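# Place bolts and battery in the steel pan

## Task

Move the bolts and the battery into the steel pan and put no other item in it. It only counts if they stay there on their own, not held by the robot. Everything has to settle and stop moving shortly after you finish. Release the grippers and move the arms away at the end. Nothing may be knocked or placed off the table.

## Robot and tools

Robot: two six-joint arms, left_arm and right_arm, each with a parallel two-finger gripper and a wrist camera (cam_left_wrist, cam_right_wrist, both 504x504 fisheye). In the scene frame the origin sits on the table top midway between the arms, +x points out over the table, +z points up, and left_arm is on the +y side. The names left and right are labels for the arms, not image sides. Bases: left_arm at (-0.034, +0.255, 0) m, right_arm at (-0.009, -0.332, 0) m.

Gripper frame: the fingers extend along the gripper's +z axis and close along its y axis. The reported end_effector_position is the point between the pads, roughly 1 cm short of the fingertips. Printed positions can be somewhat wrong, especially at long reach, and arms tend to finish a centimetre or more below the commanded spot.

Tool execute_actions: argument actions is a list holding one item or none. An empty list just reports the state. A wait item is {"steps": n} with n up to 300 control steps (1/30 s each), counted from the previous result including your reply time. An action item is {"rows": [...], "steps": n}, n up to 15 (default 15), with 1 to 15 rows; each row is used for one step and the last row repeats to fill the steps. Optional pictures (boolean) turns camera images on or off; they are included by default.

A row is a single flat list of 14 numbers, each in [-1, 1], covering both arms: left_arm dx, dy, dz, rx, ry, rz, opening, then right_arm dx, dy, dz, rx, ry, rz, opening. Include all 14 even when one arm should stay still. dx..rz are offsets, not poses: they are expressed in that gripper's own axes and measured from the gripper's pose in the latest result that showed it (before any such result in the scene, and for later calls within one reply, from where the robot stands when the action begins). Every row is relative to that same reference, not to the prior row. Scale: 1.0 equals 0.6 m of translation or 180 degrees of rotation; rx, ry, rz form one rotation vector. Opening is absolute, not an offset: +1 fully open (0.094 m), -1 closed. All zeros is not a pause: it pulls the arm back to the reference pose. To hold an arm steady, send the correction back to its desired pose in the first call of a reply and zeros afterward, raising the aim if it still sags.

Per step the commanded pose is limited to 70 mm and 16 degrees from the measured pose, so distant targets need several actions; after an action an arm continues only to its last clipped pose. Position is favoured over orientation when both cannot be met. Elbows cannot fully straighten.

Tool move: target is one 14-number row, same layout, frame, scale and offset reference as above. Each gripper travels in a straight line toward its target; both paths finish together, lasting 0.5 to 10 s (cut off at 10 s). speed is optional, in m/s, 0.002 to 0.5, default 0.25; rotation is capped at twice that in rad/s. Openings are sent when the move starts. Paths do not avoid obstacles or the other arm, and grippers can lag, drift, or overshoot the speed near full reach. Faster contact and targets set deeper past contact press harder. The result adds a move: line with the ending (done, off_target, moving, held, fault) and active limits: limits=paced means the target was clipped; limits=held means a check blocked some steps, after which the arm may jump faster. If only one arm is named, the other finished fine. Each gripper's distance from its target is also given.

Tool wait: seconds from 0 to 10; nothing new is sent. Tool zoom_image: camera (cam_left_wrist or cam_right_wrist) and region [x0, y0, x1, y1] in pixels, at most 504 by 504, origin top-left. Tool read_manual: optional section "licences"; only licence text, no motion. Tool finished_scene: scene is the number of the current scene; it ends and grades the scene irreversibly. Replying with no tool call ends the whole run.

Results: a state line per arm with position (m) and quat_wxyz in the scene frame; grip_measured, the finger opening on the command scale (joint positions list opening in metres as the last value); Hand target lines showing where each arm is being driven; HELD marks steps where part of a row was not sent; pose unreachable means the clearance check changed or blocked a command for the named arm; FAULT and OVER-TEMPERATURE FAULT lines report stops; MOTOR HOT warns from 75 °C. Picture results list cameras whose calibration differs from the initial one.

Gripping: to hold something, command an opening below grip_measured, about 0.03 lower for a firm grip, less for a lighter one. Readings may be off by about 1 mm. Pad force tops out near 50 to 62 N and is lower on very thin parts.

Avoid: dropping or slamming parts, hard pushes, arms striking or pressing on each other (can end the scene), anything leaving the table, and holding loads long enough to overheat motors (stops at 90 °C, collapse at 100 °C). Occasional tugs on held parts or pushes on loose ones may occur. The simulation runs during your reply time, so keep replies short. Finish by opening the grippers and lifting clear so all items rest still in the pan.

Each tool is called after "Emit:" as name(argument=value, ...) on one line, values as JSON.

## Session

Emit:
execute_actions(actions=[])

Scene clock: 0.00 s of 5100.00 s.
left_arm: end_effector_position=(+0.4356, +0.0089, +0.1854) grip_measured=+1.000 end_effector_quat_wxyz=(+0.261, -0.217, +0.867, -0.366) | right_arm: end_effector_position=(+0.0125, -0.1423, +0.1106) grip_measured=+1.000 end_effector_quat_wxyz=(-0.013, +0.892, -0.452, -0.011)
Joint positions: left_arm=[-0.374  1.83   1.436 -0.267  0.241 -1.014  0.094] | right_arm=[ 1.258  1.227  0.954 -1.266 -0.012 -0.758  0.094]
Joint velocities: left_arm=[-0.007  0.002  0.002 -0.022 -0.022 -0.081  0.   ] | right_arm=[ 0.007 -0.012 -0.007  0.007 -0.051 -0.022  0.   ]
Hand target (left_arm): +0.438, +0.008, +0.201; +0.275, -0.211, +0.860, -0.375
Hand target (right_arm): +0.012, -0.139, +0.115; -0.023, +0.891, -0.452, -0.017

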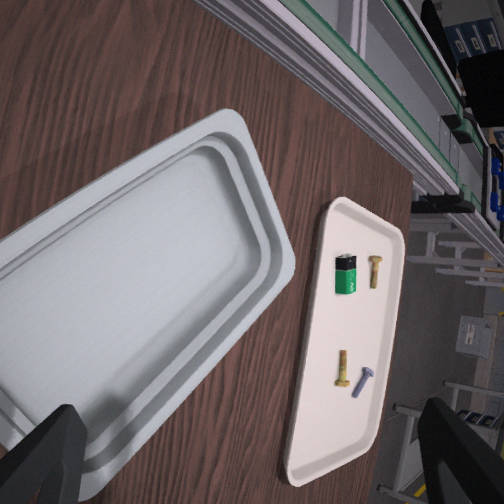

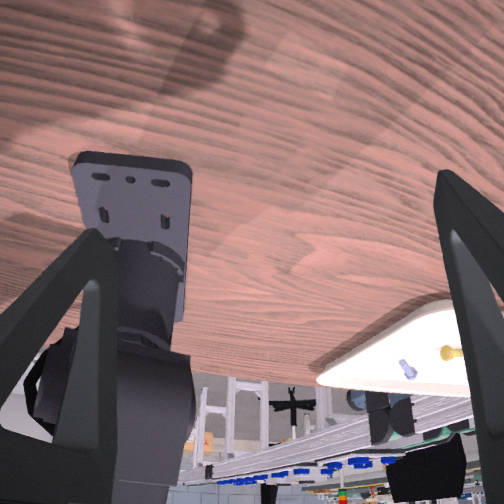

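Emit:
move(target=[-0.043,0.31,-0.37,0,0,0,1,0.617,-0.145,-0.07,0,0,-0.3,1])

Scene clock: 15.07 s of 5100.00 s.
left_arm: end_effector_position=(+0.2839, +0.2561, +0.1708) grip_measured=+1.000 end_effector_quat_wxyz=(+0.244, -0.230, +0.867, -0.370) | right_arm: end_effector_position=(+0.3017, -0.3938, +0.1420) grip_measured=+1.000 end_effector_quat_wxyz=(+0.256, +0.863, -0.429, +0.072)
Joint positions: left_arm=[ 0.446  1.301  0.934 -0.709  0.809 -0.316  0.094] | right_arm=[-0.103  1.831  1.553 -1.452  0.517 -2.095  0.094]
Joint velocities: left_arm=[ 0.017 -0.032  0.022 -0.051  0.022 -0.051  0.   ] | right_arm=[ 0.017  0.012  0.027 -0.051 -0.022  0.037  0.   ]
Hand target (left_arm): +0.286, +0.257, +0.181; +0.255, -0.220, +0.864, -0.375
Hand target (right_arm): +0.302, -0.394, +0.150; +0.262, +0.865, -0.422, +0.070
Off the commanded pose (left_arm): 0.016 m, 2 deg.
Off the commanded pose (right_arm): 0.003 m, 62 deg; orientation clipped at the last step of the last action.
joint sent to its limit (right arm) — the command would take joint 6 (wrist roll) past its lower limit, so that joint was sent only as far as its limit.
After step 90, 8.67 s passed at rest.
move: off_target (left_arm, right_arm); limits=paced
camera_calibration (this result's frames):
cam_left_wrist: T_world_to_cam=[[0.180751, -0.652955, 0.735512, -0.0127076], [-0.981136, -0.171836, 0.0885642, 0.35686], [0.0685591, -0.737646, -0.671698, 0.380057], [0, 0, 0, 1]] pos_world=[0.326369, 0.333372, 0.233025]
cam_right_wrist: T_world_to_cam=[[0.910823, 0.289894, -0.293875, -0.110022], [0.314335, -0.0256134, 0.948967, -0.246111], [0.267572, -0.956716, -0.114453, -0.340416], [0, 0, 0, 1]] pos_world=[0.268658, -0.300091, 0.162257]

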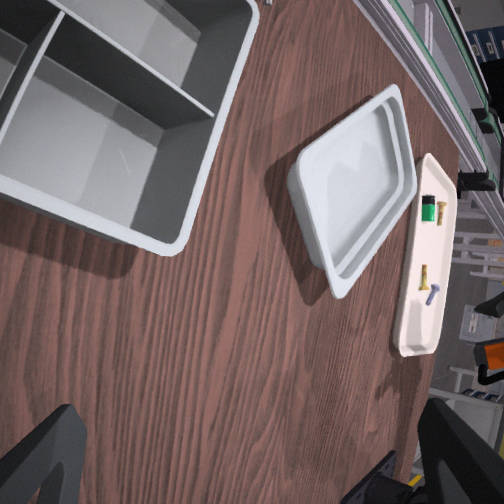

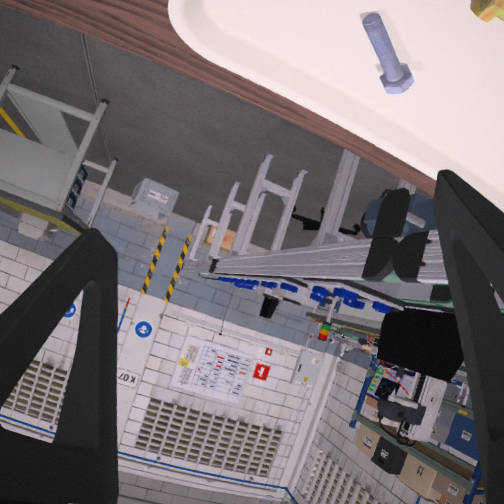

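Emit:
move(target=[0,0,0,0,0,0,1,0,0,0,-0.057,-0.203,0.686,1], speed=0.5)

Emit:
move(target=[0,0,0,0,0,0,1,-0.17,0,0.07,0,0,0,0.2])

Scene clock: 23.63 s of 5100.00 s.
left_arm: end_effector_position=(+0.2839, +0.2563, +0.1706) grip_measured=+1.000 end_effector_quat_wxyz=(+0.244, -0.230, +0.867, -0.369) | right_arm: end_effector_position=(+0.3009, -0.3934, +0.1402) grip_measured=+1.000 end_effector_quat_wxyz=(-0.016, -0.008, +1.000, -0.004)
Joint positions: left_arm=[ 0.446  1.301  0.934 -0.709  0.807 -0.316  0.094] | right_arm=[-0.377  1.765  1.568 -1.403  0.013 -0.208  0.094]
Joint velocities: left_arm=[-0.002  0.002  0.022 -0.022  0.007  0.051  0.   ] | right_arm=[-0.002  0.007 -0.017 -0.051  0.007 -0.022  0.   ]
Hand target (left_arm): +0.284, +0.256, +0.171; +0.244, -0.230, +0.867, -0.370
Hand target (right_arm): +0.303, -0.394, +0.144; +0.002, -0.001, +1.000, -0.004
Off the commanded pose (left_arm): 0.000 m, 0 deg.
Off the commanded pose (right_arm): 0.002 m, 2 deg.
After step 90, 2.57 s passed at rest.
move: done
camera_calibration (this result's frames):
cam_left_wrist: T_world_to_cam=[[0.181623, -0.653728, 0.734611, -0.012341], [-0.980964, -0.172655, 0.0888858, 0.357026], [0.0687269, -0.73677, -0.672641, 0.379984], [0, 0, 0, 1]] pos_world=[0.326356, 0.333535, 0.232924]
cam_right_wrist: T_world_to_cam=[[-0.245245, -0.969453, -0.00407647, -0.298098], [-0.515166, 0.126758, 0.847665, 0.0796852], [-0.821254, 0.209985, -0.530516, 0.504911], [0, 0, 0, 1]] pos_world=[0.382604, -0.405117, 0.199102]

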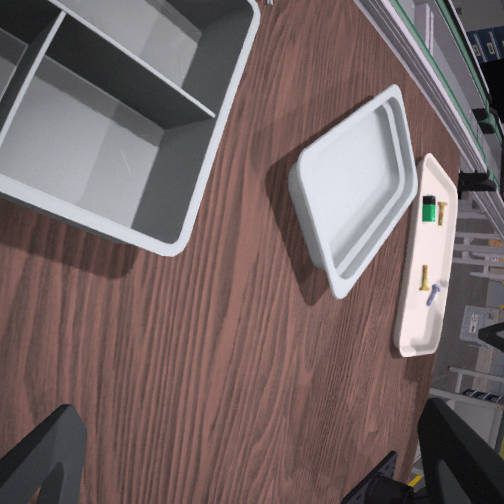

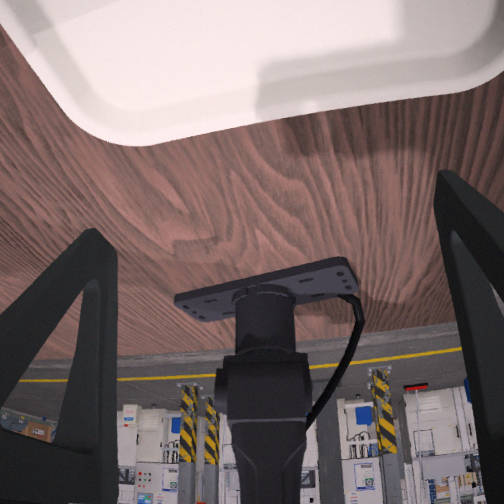

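Scene clock: 24.67 s of 5100.00 s.
left_arm: end_effector_position=(+0.2839, +0.2566, +0.1704) grip_measured=+1.000 end_effector_quat_wxyz=(+0.244, -0.230, +0.867, -0.368) | right_arm: end_effector_position=(+0.3913, -0.3948, +0.0815) grip_measured=+0.202 end_effector_quat_wxyz=(-0.037, -0.009, +0.999, -0.001)
Joint positions: left_arm=[ 0.446  1.301  0.934 -0.709  0.806 -0.316  0.094] | right_arm=[-0.338  2.179  1.915 -1.38   0.013 -0.169  0.056]
Joint velocities: left_arm=[-0.002 -0.002 -0.002  0.022 -0.095  0.022  0.   ] | right_arm=[ 0.002  0.002  0.022  0.007 -0.007 -0.037  0.001]
Hand target (left_arm): +0.284, +0.256, +0.171; +0.244, -0.230, +0.867, -0.369
Hand target (right_arm): +0.400, -0.393, +0.094; -0.016, -0.009, +1.000, -0.003
Off the commanded pose (left_arm): 0.000 m, 0 deg.
Off the commanded pose (right_arm): 0.017 m, 2 deg.
move: off_target (right_arm)
camera_calibration (this result's frames):
cam_left_wrist: T_world_to_cam=[[0.182495, -0.654498, 0.733708, -0.0119746], [-0.98079, -0.173474, 0.0892064, 0.357192], [0.0688936, -0.735894, -0.673583, 0.37991], [0, 0, 0, 1]] pos_world=[0.326343, 0.333699, 0.232823]
cam_right_wrist: T_world_to_cam=[[-0.245263, -0.969456, 0.00117724, -0.277986], [-0.478532, 0.12212, 0.869537, 0.158183], [-0.843121, 0.212702, -0.493867, 0.554943], [0, 0, 0, 1]] pos_world=[0.4754, -0.40685, 0.136849]

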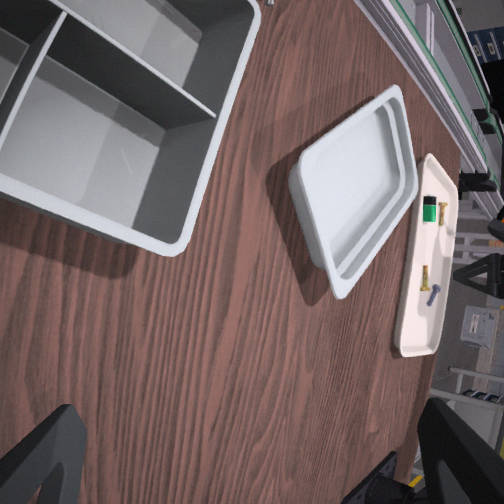

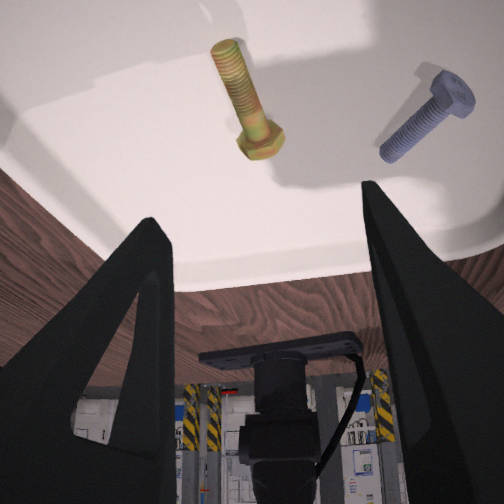

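Emit:
move(target=[0,0,0,0,0,0,1,0.013,0.013,0.075,0,0.024,0,-0.2], speed=0.1)

Scene clock: 32.83 s of 5100.00 s.
left_arm: end_effector_position=(+0.2839, +0.2567, +0.1703) grip_measured=+1.000 end_effector_quat_wxyz=(+0.244, -0.230, +0.867, -0.368) | right_arm: end_effector_position=(+0.3759, -0.3888, +0.0382) grip_measured=-0.198 end_effector_quat_wxyz=(-0.084, -0.007, +0.996, +0.005)
Joint positions: left_arm=[ 0.446  1.301  0.934 -0.709  0.804 -0.316  0.094] | right_arm=[-0.328  2.232  1.816 -1.324  0.015 -0.155  0.038]
Joint velocities: left_arm=[ 0.007 -0.012 -0.007  0.037  0.037  0.051  0.   ] | right_arm=[ 0.002 -0.012 -0.017  0.066 -0.007 -0.022 -0.001]
Hand target (left_arm): +0.284, +0.257, +0.170; +0.244, -0.230, +0.867, -0.369
Hand target (right_arm): +0.379, -0.387, +0.037; -0.075, -0.008, +0.997, -0.001
Off the commanded pose (left_arm): 0.000 m, 0 deg.
Off the commanded pose (right_arm): 0.005 m, 1 deg.
After step 90, 4.23 s passed at rest.
move: done
camera_calibration (this result's frames):
cam_left_wrist: T_world_to_cam=[[0.18315, -0.655075, 0.73303, -0.0117], [-0.980659, -0.174088, 0.0894461, 0.357318], [0.0690179, -0.735235, -0.674289, 0.379854], [0, 0, 0, 1]] pos_world=[0.326333, 0.333822, 0.232747]
cam_right_wrist: T_world_to_cam=[[-0.247614, -0.968758, 0.0139751, -0.275244], [-0.393816, 0.113817, 0.912116, 0.151075], [-0.88521, 0.220349, -0.409695, 0.53486], [0, 0, 0, 1]] pos_world=[0.464805, -0.401696, 0.0851781]

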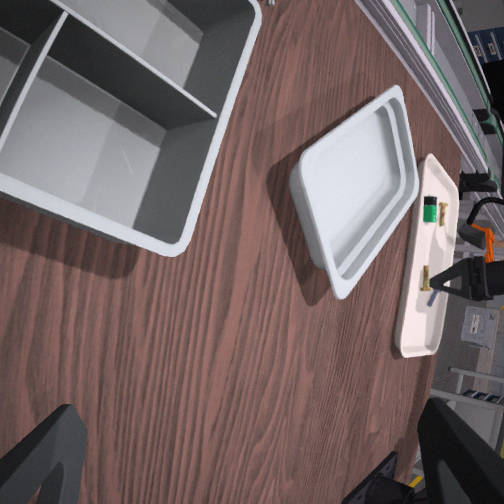

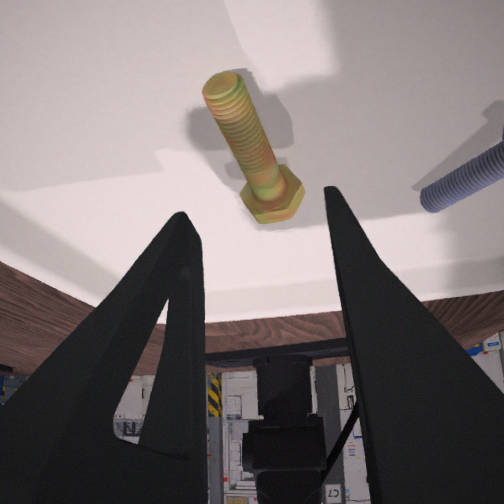

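Emit:
move(target=[0,0,0,0,0,0,1,-0.028,0.003,0.022,0,-0.05,0,-0.2], speed=0.1)

Scene clock: 35.93 s of 5100.00 s.
left_arm: end_effector_position=(+0.2839, +0.2569, +0.1701) grip_measured=+1.000 end_effector_quat_wxyz=(+0.244, -0.231, +0.868, -0.367) | right_arm: end_effector_position=(+0.3843, -0.3872, +0.0186) grip_measured=-0.198 end_effector_quat_wxyz=(-0.028, -0.006, +1.000, +0.005)
Joint positions: left_arm=[ 0.446  1.301  0.934 -0.709  0.803 -0.316  0.094] | right_arm=[-0.328  2.169  1.646 -1.105 -0.001 -0.155  0.038]
Joint velocities: left_arm=[-0.002 -0.002  0.002 -0.051  0.051 -0.037  0.   ] | right_arm=[ 0.002 -0.002 -0.007 -0.051 -0.022  0.081 -0.001]
Hand target (left_arm): +0.284, +0.257, +0.170; +0.244, -0.230, +0.867, -0.368
Hand target (right_arm): +0.390, -0.387, +0.023; -0.006, -0.008, +1.000, +0.005
Off the commanded pose (left_arm): 0.000 m, 0 deg.
Off the commanded pose (right_arm): 0.007 m, 3 deg.
move: off_target (right_arm)
camera_calibration (this result's frames):
cam_left_wrist: T_world_to_cam=[[0.184022, -0.655842, 0.732125, -0.0113341], [-0.980484, -0.174907, 0.0897648, 0.357485], [0.0691826, -0.734356, -0.67523, 0.379779], [0, 0, 0, 1]] pos_world=[0.32632, 0.333986, 0.232646]
cam_right_wrist: T_world_to_cam=[[-0.249715, -0.968217, -0.0140674, -0.269714], [-0.494141, 0.114924, 0.861753, 0.212029], [-0.832747, 0.222144, -0.507134, 0.516303], [0, 0, 0, 1]] pos_world=[0.46737, -0.400203, 0.0753235]

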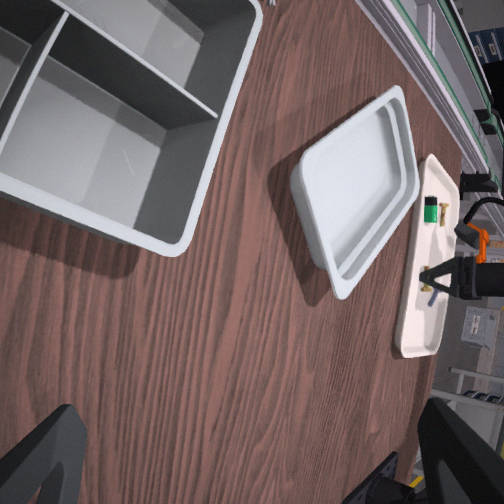

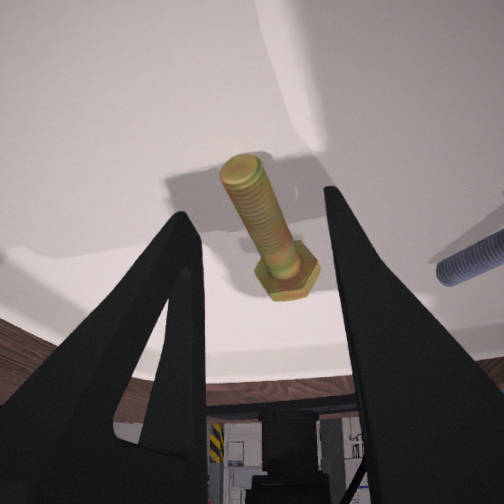

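Slightly lower, then close.

Emit:
move(target=[0,0,0,0,0,0,1,0,0,0.012,0,0,0,-0.2], speed=0.05)

Emit:
move(target=[0,0,0,0,0,0,1,0,0,0,0,0,0,-0.86])

Emit:
move(target=[0,0,0,0,0,0,1,0,0,-0.2,0,0,0,-0.86])

Scene clock: 41.10 s of 5100.00 s.
left_arm: end_effector_position=(+0.2839, +0.2571, +0.1699) grip_measured=+1.000 end_effector_quat_wxyz=(+0.244, -0.231, +0.868, -0.367) | right_arm: end_effector_position=(+0.3843, -0.3872, +0.0186) grip_measured=-0.198 end_effector_quat_wxyz=(-0.028, -0.006, +1.000, +0.005)
Joint positions: left_arm=[ 0.446  1.301  0.934 -0.709  0.801 -0.316  0.094] | right_arm=[-0.328  2.169  1.646 -1.105 -0.001 -0.155  0.038]
Joint velocities: left_arm=[-0.007 -0.012 -0.007 -0.007  0.037 -0.037  0.   ] | right_arm=[ 0.002 -0.012 -0.012 -0.007  0.007  0.022  0.   ]
Hand target (left_arm): +0.284, +0.257, +0.170; +0.244, -0.231, +0.868, -0.367
Hand target (right_arm): +0.384, -0.387, +0.011; -0.028, -0.006, +1.000, +0.005
Off the commanded pose (left_arm): 0.000 m, 0 deg.
Off the commanded pose (right_arm): 0.007 m, 0 deg.
After step 90, 1.47 s passed at rest.
move: done
camera_calibration (this result's frames):
cam_left_wrist: T_world_to_cam=[[0.184894, -0.656607, 0.731219, -0.0109683], [-0.980309, -0.175727, 0.0900823, 0.357652], [0.0693461, -0.733476, -0.676169, 0.379704], [0, 0, 0, 1]] pos_world=[0.326306, 0.334151, 0.232546]
cam_right_wrist: T_world_to_cam=[[-0.249715, -0.968217, -0.0140674, -0.269714], [-0.494141, 0.114924, 0.861753, 0.212029], [-0.832747, 0.222144, -0.507134, 0.516303], [0, 0, 0, 1]] pos_world=[0.46737, -0.400203, 0.0753235]

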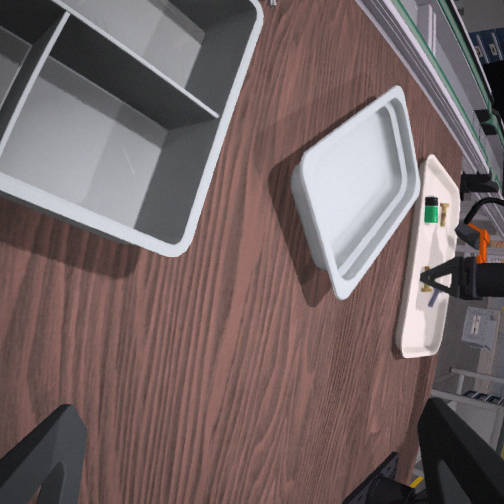

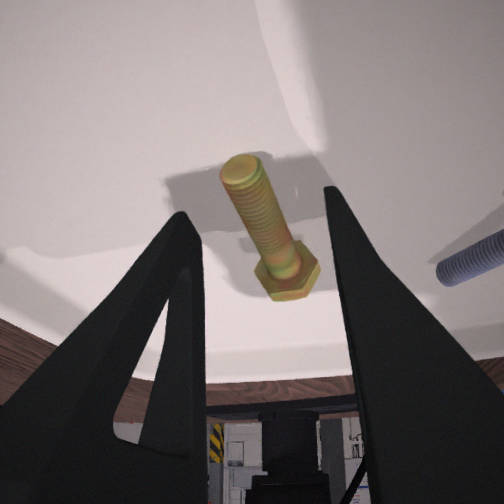

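Scene clock: 41.60 s of 5100.00 s.
left_arm: end_effector_position=(+0.2839, +0.2573, +0.1698) grip_measured=+1.000 end_effector_quat_wxyz=(+0.244, -0.231, +0.868, -0.366) | right_arm: end_effector_position=(+0.3843, -0.3872, +0.0186) grip_measured=-0.841 end_effector_quat_wxyz=(-0.028, -0.006, +1.000, +0.005)
Joint positions: left_arm=[ 0.446  1.301  0.934 -0.709  0.8   -0.316  0.094] | right_arm=[-0.328  2.169  1.646 -1.105 -0.001 -0.155  0.007]
Joint velocities: left_arm=[-0.007  0.002 -0.002 -0.051  0.007 -0.022  0.   ] | right_arm=[-0.017 -0.002  0.012 -0.022  0.051  0.022 -0.   ]
Hand target (left_arm): +0.284, +0.257, +0.170; +0.244, -0.231, +0.868, -0.367
Hand target (right_arm): +0.384, -0.387, +0.019; -0.028, -0.006, +1.000, +0.005
Off the commanded pose (left_arm): 0.000 m, 0 deg.
Off the commanded pose (right_arm): 0.000 m, 0 deg.
move: done
camera_calibration (this result's frames):
cam_left_wrist: T_world_to_cam=[[0.185549, -0.65718, 0.730538, -0.0106942], [-0.980176, -0.176342, 0.0903197, 0.357777], [0.069468, -0.732815, -0.676873, 0.379647], [0, 0, 0, 1]] pos_world=[0.326296, 0.334274, 0.232471]
cam_right_wrist: T_world_to_cam=[[-0.249695, -0.968228, -0.0136889, -0.269801], [-0.494097, 0.115239, 0.861736, 0.212138], [-0.832779, 0.221935, -0.507173, 0.516242], [0, 0, 0, 1]] pos_world=[0.467364, -0.400247, 0.0753238]

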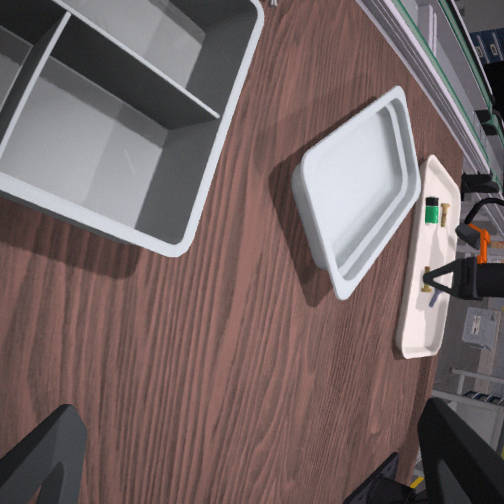

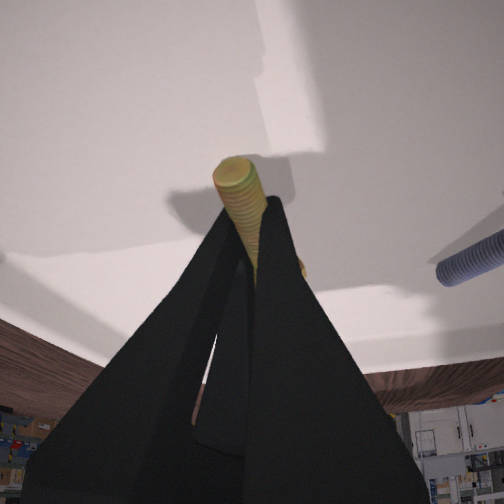

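Scene clock: 42.80 s of 5100.00 s.
left_arm: end_effector_position=(+0.2839, +0.2575, +0.1696) grip_measured=+1.000 end_effector_quat_wxyz=(+0.244, -0.231, +0.868, -0.365) | right_arm: end_effector_position=(+0.3926, -0.3884, +0.1301) grip_measured=-0.841 end_effector_quat_wxyz=(-0.022, -0.006, +1.000, +0.004)
Joint positions: left_arm=[ 0.446  1.301  0.934 -0.709  0.799 -0.316  0.094] | right_arm=[-0.328  2.162  2.083 -1.536 -0.001 -0.155  0.007]
Joint velocities: left_arm=[ 0.002 -0.012  0.017 -0.007  0.007 -0.066  0.   ] | right_arm=[-0.012  0.002 -0.002 -0.007 -0.081 -0.022  0.001]
Hand target (left_arm): +0.284, +0.257, +0.170; +0.244, -0.231, +0.868, -0.366
Hand target (right_arm): +0.393, -0.387, +0.138; -0.016, -0.007, +1.000, +0.003
Off the commanded pose (left_arm): 0.000 m, 0 deg.
Off the commanded pose (right_arm): 0.008 m, 1 deg.
joint sent to its limit (right arm) — the command would take joint 4 (wrist pitch) past its lower limit, so that joint was sent only as far as its limit.
move: done
camera_calibration (this result's frames):
cam_left_wrist: T_world_to_cam=[[0.186421, -0.657943, 0.729629, -0.0103288], [-0.979999, -0.177162, 0.0906353, 0.357945], [0.0696295, -0.731932, -0.67781, 0.37957], [0, 0, 0, 1]] pos_world=[0.326282, 0.334438, 0.23237]
cam_right_wrist: T_world_to_cam=[[-0.249521, -0.968253, -0.015031, -0.267263], [-0.504472, 0.116723, 0.855502, 0.125714], [-0.826587, 0.221049, -0.517582, 0.578483], [0, 0, 0, 1]] pos_world=[0.474898, -0.401325, 0.187846]

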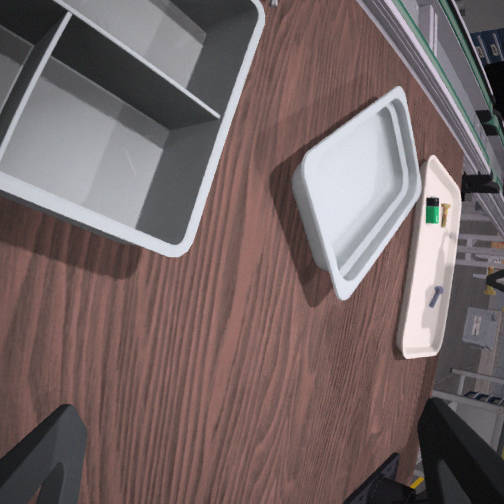

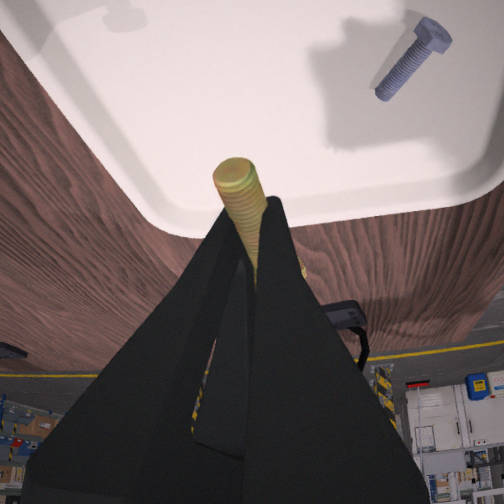

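Emit:
move(target=[0,0,0,0,0,0,1,-0.09,0.58,-0.02,0.08,-0.1,0,-0.87])

Scene clock: 47.40 s of 5100.00 s.
left_arm: end_effector_position=(+0.2839, +0.2577, +0.1695) grip_measured=+1.000 end_effector_quat_wxyz=(+0.244, -0.232, +0.868, -0.365) | right_arm: end_effector_position=(+0.4378, -0.0329, +0.1270) grip_measured=-0.843 end_effector_quat_wxyz=(+0.193, -0.036, +0.979, -0.057)
Joint positions: left_arm=[ 0.446  1.301  0.934 -0.709  0.797 -0.316  0.094] | right_arm=[ 0.509  2.62   2.825 -1.53   0.326  0.581  0.007]
Joint velocities: left_arm=[-0.022 -0.002 -0.012  0.066 -0.007 -0.022  0.   ] | right_arm=[ 0.002 -0.007 -0.022  0.007  0.022 -0.037 -0.   ]
Hand target (left_arm): +0.284, +0.258, +0.170; +0.244, -0.231, +0.868, -0.365
Hand target (right_arm): +0.443, -0.039, +0.141; +0.211, -0.025, +0.976, -0.058
Off the commanded pose (left_arm): 0.000 m, 0 deg.
Off the commanded pose (right_arm): 0.017 m, 10 deg.
elbow stopped short (right arm): the move would have taken joint 3 (elbow) straighter than the controller allows; a more bent joint 3 avoids this.
move: off_target (right_arm)
camera_calibration (this result's frames):
cam_left_wrist: T_world_to_cam=[[0.187294, -0.658704, 0.728718, -0.00996371], [-0.979822, -0.177982, 0.0909499, 0.358113], [0.0697899, -0.731048, -0.678747, 0.379493], [0, 0, 0, 1]] pos_world=[0.326268, 0.334603, 0.23227]
cam_right_wrist: T_world_to_cam=[[-0.186964, -0.982344, 0.00669569, 0.0576081], [-0.822025, 0.160176, 0.546459, 0.289345], [-0.537884, 0.096664, -0.837459, 0.445845], [0, 0, 0, 1]] pos_world=[0.488432, -0.0328523, 0.214876]

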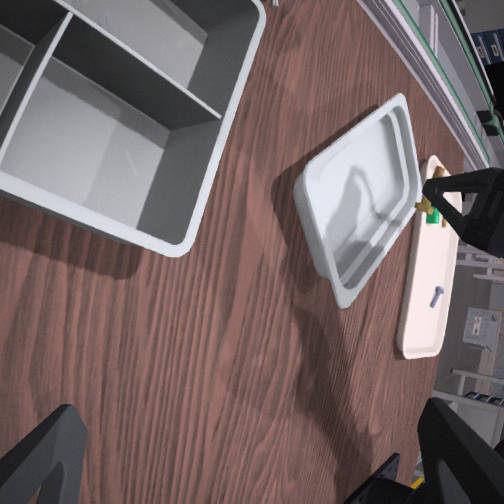

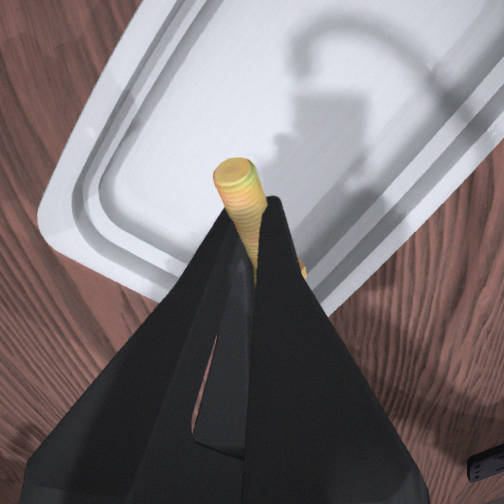

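Emit:
move(target=[0,0,0,0,0,0,1,0.01,0,0.1,0,0,0,-0.87], speed=0.12)

Scene clock: 50.90 s of 5100.00 s.
left_arm: end_effector_position=(+0.2839, +0.2579, +0.1693) grip_measured=+1.000 end_effector_quat_wxyz=(+0.244, -0.232, +0.868, -0.364) | right_arm: end_effector_position=(+0.4491, -0.0393, +0.0612) grip_measured=-0.843 end_effector_quat_wxyz=(+0.178, -0.039, +0.981, -0.063)
Joint positions: left_arm=[ 0.446  1.301  0.934 -0.709  0.796 -0.316  0.094] | right_arm=[ 0.482  2.535  2.399 -1.212  0.311  0.553  0.007]
Joint velocities: left_arm=[-0.002  0.012 -0.012 -0.007  0.022  0.081  0.   ] | right_arm=[-0.007 -0.007  0.002  0.007 -0.022 -0.081  0.   ]
Hand target (left_arm): +0.284, +0.258, +0.169; +0.244, -0.232, +0.868, -0.365
Hand target (right_arm): +0.455, -0.041, +0.070; +0.193, -0.036, +0.979, -0.058
Off the commanded pose (left_arm): 0.000 m, 0 deg.
Off the commanded pose (right_arm): 0.010 m, 2 deg.
move: done
camera_calibration (this result's frames):
cam_left_wrist: T_world_to_cam=[[0.187948, -0.659273, 0.728035, -0.00969003], [-0.979688, -0.178598, 0.091185, 0.358239], [0.0699094, -0.730385, -0.679449, 0.379435], [0, 0, 0, 1]] pos_world=[0.326258, 0.334726, 0.232196]
cam_right_wrist: T_world_to_cam=[[-0.184275, -0.982554, 0.0250961, 0.0514885], [-0.805492, 0.1656, 0.568999, 0.327027], [-0.563228, 0.0846374, -0.821955, 0.407394], [0, 0, 0, 1]] pos_world=[0.502362, -0.0380464, 0.147489]

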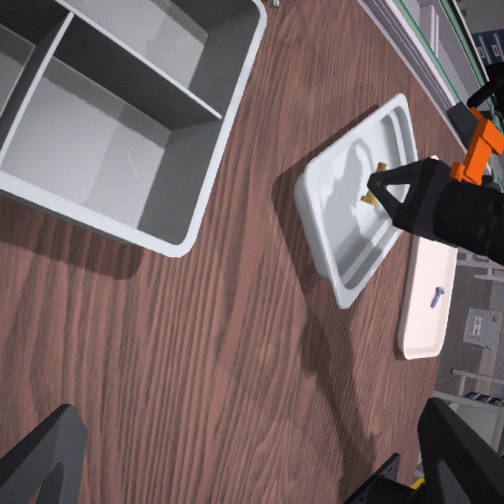

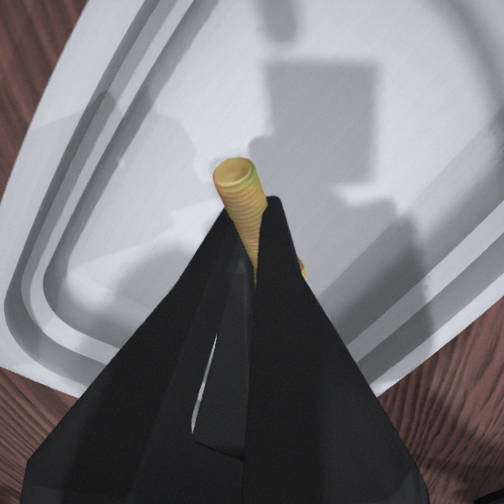

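Emit:
move(target=[0,0,0,0,0,0,1,0,0.01,0.04,0,0,0,-0.87], speed=0.1)

Emit:
move(target=[0,0,0,0,0,0,1,0,0,0,0,0,0,-0.2])

Emit:
move(target=[0,0,0,0,0,0,1,0,0,-0.17,0,0,0,0])

Emit:
move(target=[0,0,0,0,0,0,1,-0.05,-0.5,0.09,-0.04,0,0.03,0])

Scene clock: 55.17 s of 5100.00 s.
left_arm: end_effector_position=(+0.2839, +0.2581, +0.1692) grip_measured=+1.000 end_effector_quat_wxyz=(+0.244, -0.232, +0.869, -0.363) | right_arm: end_effector_position=(+0.4493, -0.0373, +0.0317) grip_measured=-0.843 end_effector_quat_wxyz=(+0.162, -0.043, +0.983, -0.069)
Joint positions: left_arm=[ 0.446  1.301  0.934 -0.709  0.795 -0.316  0.094] | right_arm=[ 0.482  2.593  2.399 -1.188  0.302  0.552  0.007]
Joint velocities: left_arm=[-0.017 -0.012 -0.032 -0.037  0.037  0.007  0.   ] | right_arm=[-0.002 -0.002  0.002  0.066  0.007 -0.037 -0.   ]
Hand target (left_arm): +0.284, +0.258, +0.169; +0.244, -0.232, +0.868, -0.364
Hand target (right_arm): +0.457, -0.037, +0.038; +0.178, -0.039, +0.981, -0.063
Off the commanded pose (left_arm): 0.000 m, 0 deg.
Off the commanded pose (right_arm): 0.010 m, 2 deg.
After step 90, 0.47 s passed at rest.
move: done
camera_calibration (this result's frames):
cam_left_wrist: T_world_to_cam=[[0.188821, -0.660031, 0.727122, -0.00932532], [-0.979509, -0.179418, 0.0914976, 0.358408], [0.0700677, -0.729499, -0.680384, 0.379358], [0, 0, 0, 1]] pos_world=[0.326244, 0.334891, 0.232096]
cam_right_wrist: T_world_to_cam=[[-0.181025, -0.982431, 0.0453897, 0.0522167], [-0.787086, 0.172393, 0.592264, 0.334926], [-0.589683, 0.0714888, -0.804464, 0.393902], [0, 0, 0, 1]] pos_world=[0.505346, -0.0345994, 0.116145]

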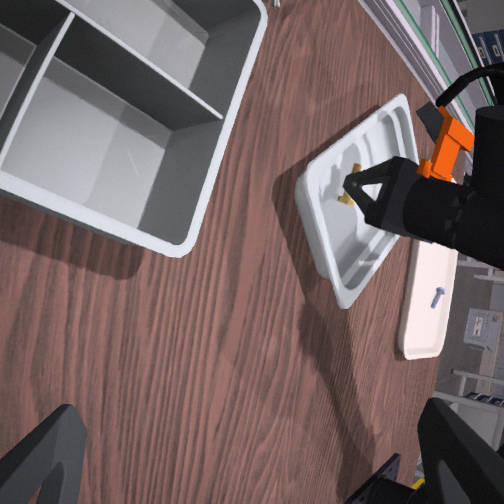

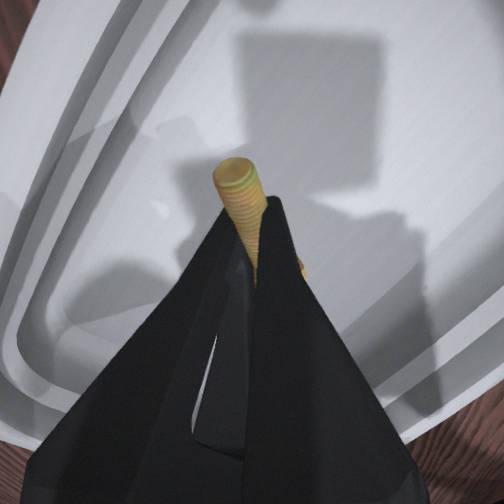

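Scene clock: 55.67 s of 5100.00 s.
left_arm: end_effector_position=(+0.2839, +0.2582, +0.1690) grip_measured=+1.000 end_effector_quat_wxyz=(+0.244, -0.232, +0.869, -0.363) | right_arm: end_effector_position=(+0.4487, -0.0365, +0.0314) grip_measured=-0.202 end_effector_quat_wxyz=(+0.160, -0.043, +0.984, -0.067)
Joint positions: left_arm=[ 0.446  1.301  0.934 -0.709  0.793 -0.316  0.094] | right_arm=[ 0.482  2.593  2.399 -1.188  0.296  0.552  0.037]
Joint velocities: left_arm=[ 0.027 -0.002  0.007  0.066  0.007  0.007  0.   ] | right_arm=[ 0.002  0.002 -0.002 -0.007 -0.022  0.007 -0.   ]
Hand target (left_arm): +0.284, +0.258, +0.169; +0.244, -0.232, +0.869, -0.363
Hand target (right_arm): +0.449, -0.037, +0.032; +0.162, -0.043, +0.983, -0.069
Off the commanded pose (left_arm): 0.000 m, 0 deg.
Off the commanded pose (right_arm): 0.001 m, 0 deg.
move: done
camera_calibration (this result's frames):
cam_left_wrist: T_world_to_cam=[[0.189475, -0.660598, 0.726436, -0.00905195], [-0.979374, -0.180034, 0.0917313, 0.358534], [0.0701858, -0.728833, -0.681084, 0.379299], [0, 0, 0, 1]] pos_world=[0.326233, 0.335014, 0.232021]
cam_right_wrist: T_world_to_cam=[[-0.179819, -0.982816, 0.0416808, 0.0524764], [-0.785201, 0.168929, 0.595753, 0.333442], [-0.592557, 0.0744001, -0.802085, 0.394599], [0, 0, 0, 1]] pos_world=[0.505078, -0.0341114, 0.115666]

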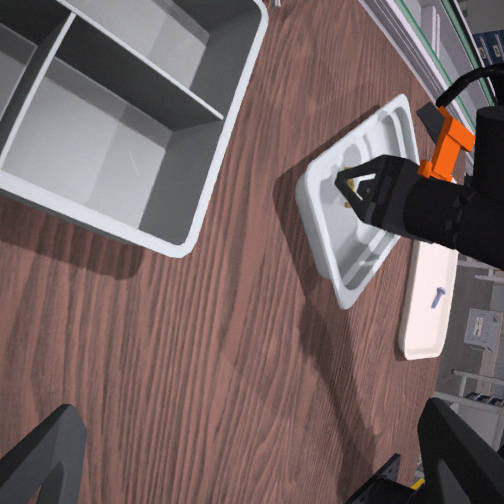

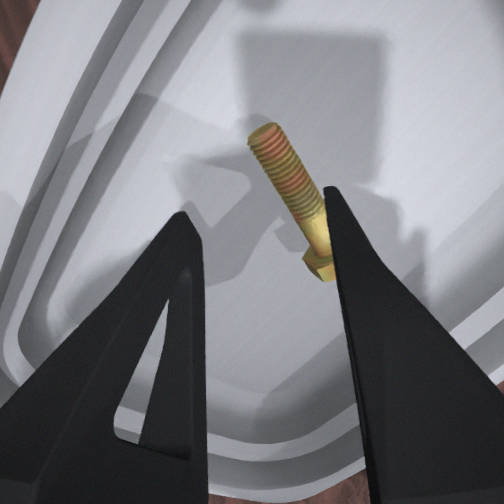

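Scene clock: 56.83 s of 5100.00 s.
left_arm: end_effector_position=(+0.2839, +0.2584, +0.1689) grip_measured=+1.000 end_effector_quat_wxyz=(+0.244, -0.233, +0.869, -0.362) | right_arm: end_effector_position=(+0.4156, -0.0204, +0.1195) grip_measured=-0.002 end_effector_quat_wxyz=(+0.166, -0.050, +0.983, -0.054)
Joint positions: left_arm=[ 0.446  1.301  0.934 -0.709  0.792 -0.316  0.094] | right_arm=[ 0.544  2.589  2.751 -1.535  0.293  0.599  0.047]
Joint velocities: left_arm=[ 0.007  0.007  0.017 -0.022  0.007 -0.022  0.   ] | right_arm=[-0.012 -0.002  0.002  0.022  0.007  0.007  0.   ]
Hand target (left_arm): +0.284, +0.258, +0.169; +0.244, -0.232, +0.869, -0.363
Hand target (right_arm): +0.416, -0.023, +0.127; +0.173, -0.046, +0.982, -0.057
Off the commanded pose (left_arm): 0.000 m, 0 deg.
Off the commanded pose (right_arm): 0.009 m, 2 deg.
joint sent to its limit (right arm) — the command would take joint 4 (wrist pitch) past its lower limit, so that joint was sent only as far as its limit.
move: done
camera_calibration (this result's frames):
cam_left_wrist: T_world_to_cam=[[0.19013, -0.661164, 0.72575, -0.0087787], [-0.979239, -0.18065, 0.0919644, 0.358661], [0.0703031, -0.728167, -0.681784, 0.37924], [0, 0, 0, 1]] pos_world=[0.326222, 0.335138, 0.231947]
cam_right_wrist: T_world_to_cam=[[-0.16134, -0.986749, 0.0172235, 0.0538118], [-0.793869, 0.140131, 0.591722, 0.255686], [-0.586294, 0.081795, -0.805958, 0.442407], [0, 0, 0, 1]] pos_world=[0.471044, -0.0189174, 0.20434]

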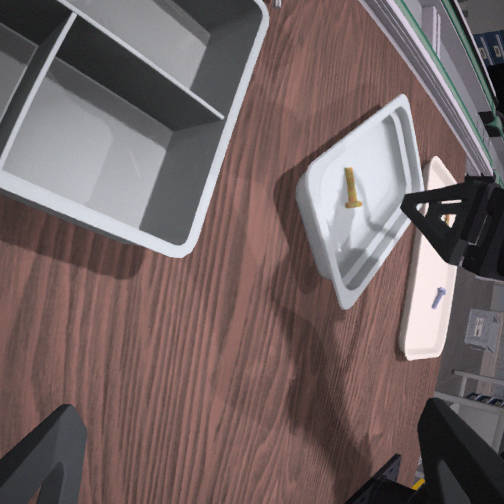

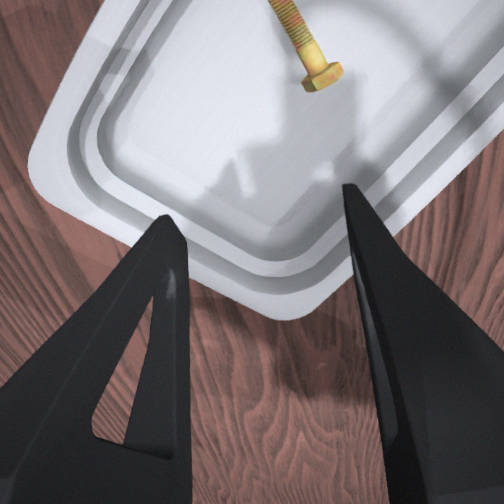

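Scene clock: 58.67 s of 5100.00 s.
left_arm: end_effector_position=(+0.2840, +0.2586, +0.1687) grip_measured=+1.000 end_effector_quat_wxyz=(+0.244, -0.233, +0.869, -0.362) | right_arm: end_effector_position=(+0.4727, -0.3259, +0.1100) grip_measured=-0.002 end_effector_quat_wxyz=(+0.146, -0.008, +0.989, +0.005)
Joint positions: left_arm=[ 0.446  1.301  0.934 -0.709  0.791 -0.316  0.094] | right_arm=[-0.179  2.118  1.893 -1.052 -0.011 -0.007  0.047]
Joint velocities: left_arm=[ 0.002 -0.012  0.017 -0.037 -0.007  0.051  0.   ] | right_arm=[ 0.002 -0.007 -0.017 -0.022  0.022 -0.007  0.   ]
Hand target (left_arm): +0.284, +0.258, +0.169; +0.244, -0.233, +0.869, -0.362
Hand target (right_arm): +0.484, -0.321, +0.122; +0.172, -0.016, +0.985, +0.008
Off the commanded pose (left_arm): 0.000 m, 0 deg.
Off the commanded pose (right_arm): 0.016 m, 3 deg.
move: off_target (right_arm)
camera_calibration (this result's frames):
cam_left_wrist: T_world_to_cam=[[0.191003, -0.661918, 0.724833, -0.00841457], [-0.979058, -0.181471, 0.0922742, 0.35883], [0.0704586, -0.727278, -0.682717, 0.379161], [0, 0, 0, 1]] pos_world=[0.326207, 0.335303, 0.231848]
cam_right_wrist: T_world_to_cam=[[-0.228598, -0.96817, -0.101935, -0.187309], [-0.759192, 0.111746, 0.641202, 0.318435], [-0.609401, 0.223966, -0.760572, 0.545523], [0, 0, 0, 1]] pos_world=[0.531377, -0.339109, 0.191635]

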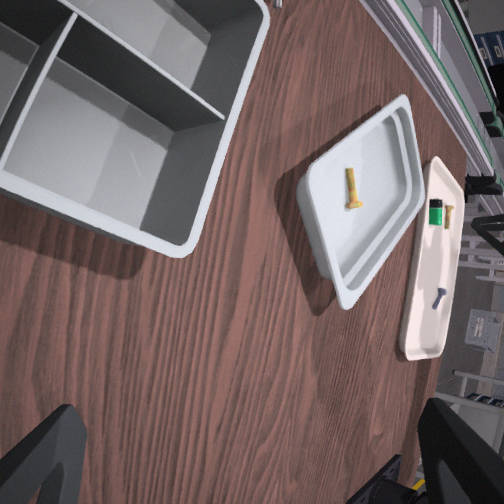

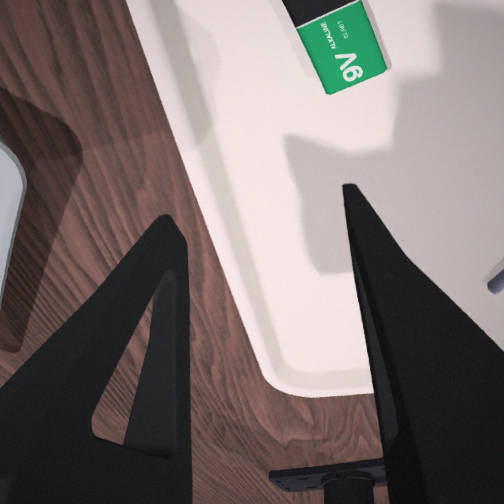

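Emit:
move(target=[0,0,0,0,0,0,1,-0.037,-0.045,0.098,0,-0.02,0,0], speed=0.15)

Scene clock: 62.47 s of 5100.00 s.
left_arm: end_effector_position=(+0.2840, +0.2588, +0.1686) grip_measured=+1.000 end_effector_quat_wxyz=(+0.244, -0.233, +0.869, -0.361) | right_arm: end_effector_position=(+0.5048, -0.3518, +0.0541) grip_measured=-0.002 end_effector_quat_wxyz=(+0.160, -0.005, +0.987, +0.003)
Joint positions: left_arm=[ 0.446  1.301  0.934 -0.709  0.79  -0.316  0.094] | right_arm=[-0.234  2.249  1.872 -0.873 -0.024 -0.056  0.047]
Joint velocities: left_arm=[ 0.012 -0.007  0.007  0.007  0.037  0.007  0.   ] | right_arm=[ 0.007 -0.012 -0.012  0.007  0.007 -0.051  0.001]
Hand target (left_arm): +0.284, +0.259, +0.169; +0.244, -0.233, +0.869, -0.362
Hand target (right_arm): +0.510, -0.353, +0.060; +0.177, -0.008, +0.984, +0.004
Off the commanded pose (left_arm): 0.000 m, 0 deg.
Off the commanded pose (right_arm): 0.009 m, 2 deg.
move: done
camera_calibration (this result's frames):
cam_left_wrist: T_world_to_cam=[[0.191657, -0.662481, 0.724145, -0.00814163], [-0.978921, -0.182088, 0.0925058, 0.358957], [0.0705745, -0.72661, -0.683416, 0.379101], [0, 0, 0, 1]] pos_world=[0.326196, 0.335427, 0.231774]
cam_right_wrist: T_world_to_cam=[[-0.230365, -0.967368, -0.105509, -0.20935], [-0.776433, 0.117364, 0.619175, 0.393373], [-0.586587, 0.224556, -0.778133, 0.518047], [0, 0, 0, 1]] pos_world=[0.56108, -0.365017, 0.137454]

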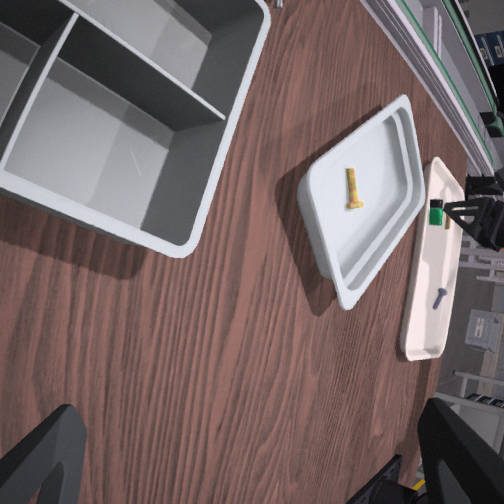

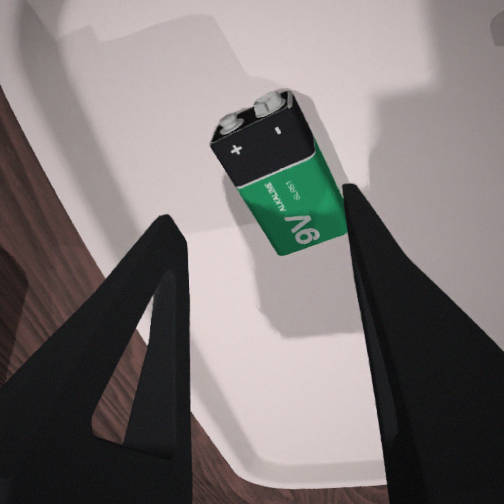

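Emit:
move(target=[0,0,0,0,0,0,1,0.005,-0.009,0.05,0,0,0,0.15], speed=0.08)

Scene clock: 65.60 s of 5100.00 s.
left_arm: end_effector_position=(+0.2840, +0.2589, +0.1685) grip_measured=+1.000 end_effector_quat_wxyz=(+0.244, -0.233, +0.869, -0.361) | right_arm: end_effector_position=(+0.5080, -0.3518, +0.0246) grip_measured=+0.148 end_effector_quat_wxyz=(+0.150, -0.007, +0.989, +0.004)
Joint positions: left_arm=[ 0.446  1.301  0.934 -0.709  0.788 -0.316  0.094] | right_arm=[-0.234  2.305  1.853 -0.818 -0.024 -0.059  0.054]
Joint velocities: left_arm=[ 0.012  0.002  0.002  0.007 -0.037 -0.037  0.   ] | right_arm=[ 0.012  0.002  0.007  0.022  0.022  0.081 -0.   ]
Hand target (left_arm): +0.284, +0.259, +0.169; +0.244, -0.233, +0.869, -0.361
Hand target (right_arm): +0.511, -0.357, +0.025; +0.160, -0.005, +0.987, +0.003
Off the commanded pose (left_arm): 0.000 m, 0 deg.
Off the commanded pose (right_arm): 0.006 m, 1 deg.
move: done
camera_calibration (this result's frames):
cam_left_wrist: T_world_to_cam=[[0.192312, -0.663044, 0.723456, -0.00786882], [-0.978785, -0.182704, 0.0927368, 0.359084], [0.0706897, -0.725942, -0.684114, 0.379041], [0, 0, 0, 1]] pos_world=[0.326185, 0.335551, 0.2317]
cam_right_wrist: T_world_to_cam=[[-0.228818, -0.968211, -0.101046, -0.213014], [-0.764238, 0.114372, 0.634712, 0.406498], [-0.602978, 0.222457, -0.766114, 0.504219], [0, 0, 0, 1]] pos_world=[0.565953, -0.364901, 0.106756]

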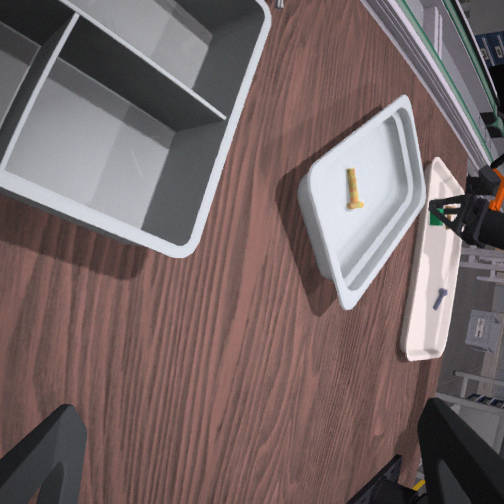

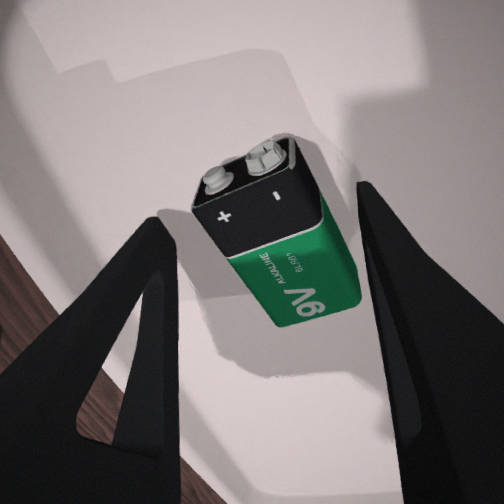

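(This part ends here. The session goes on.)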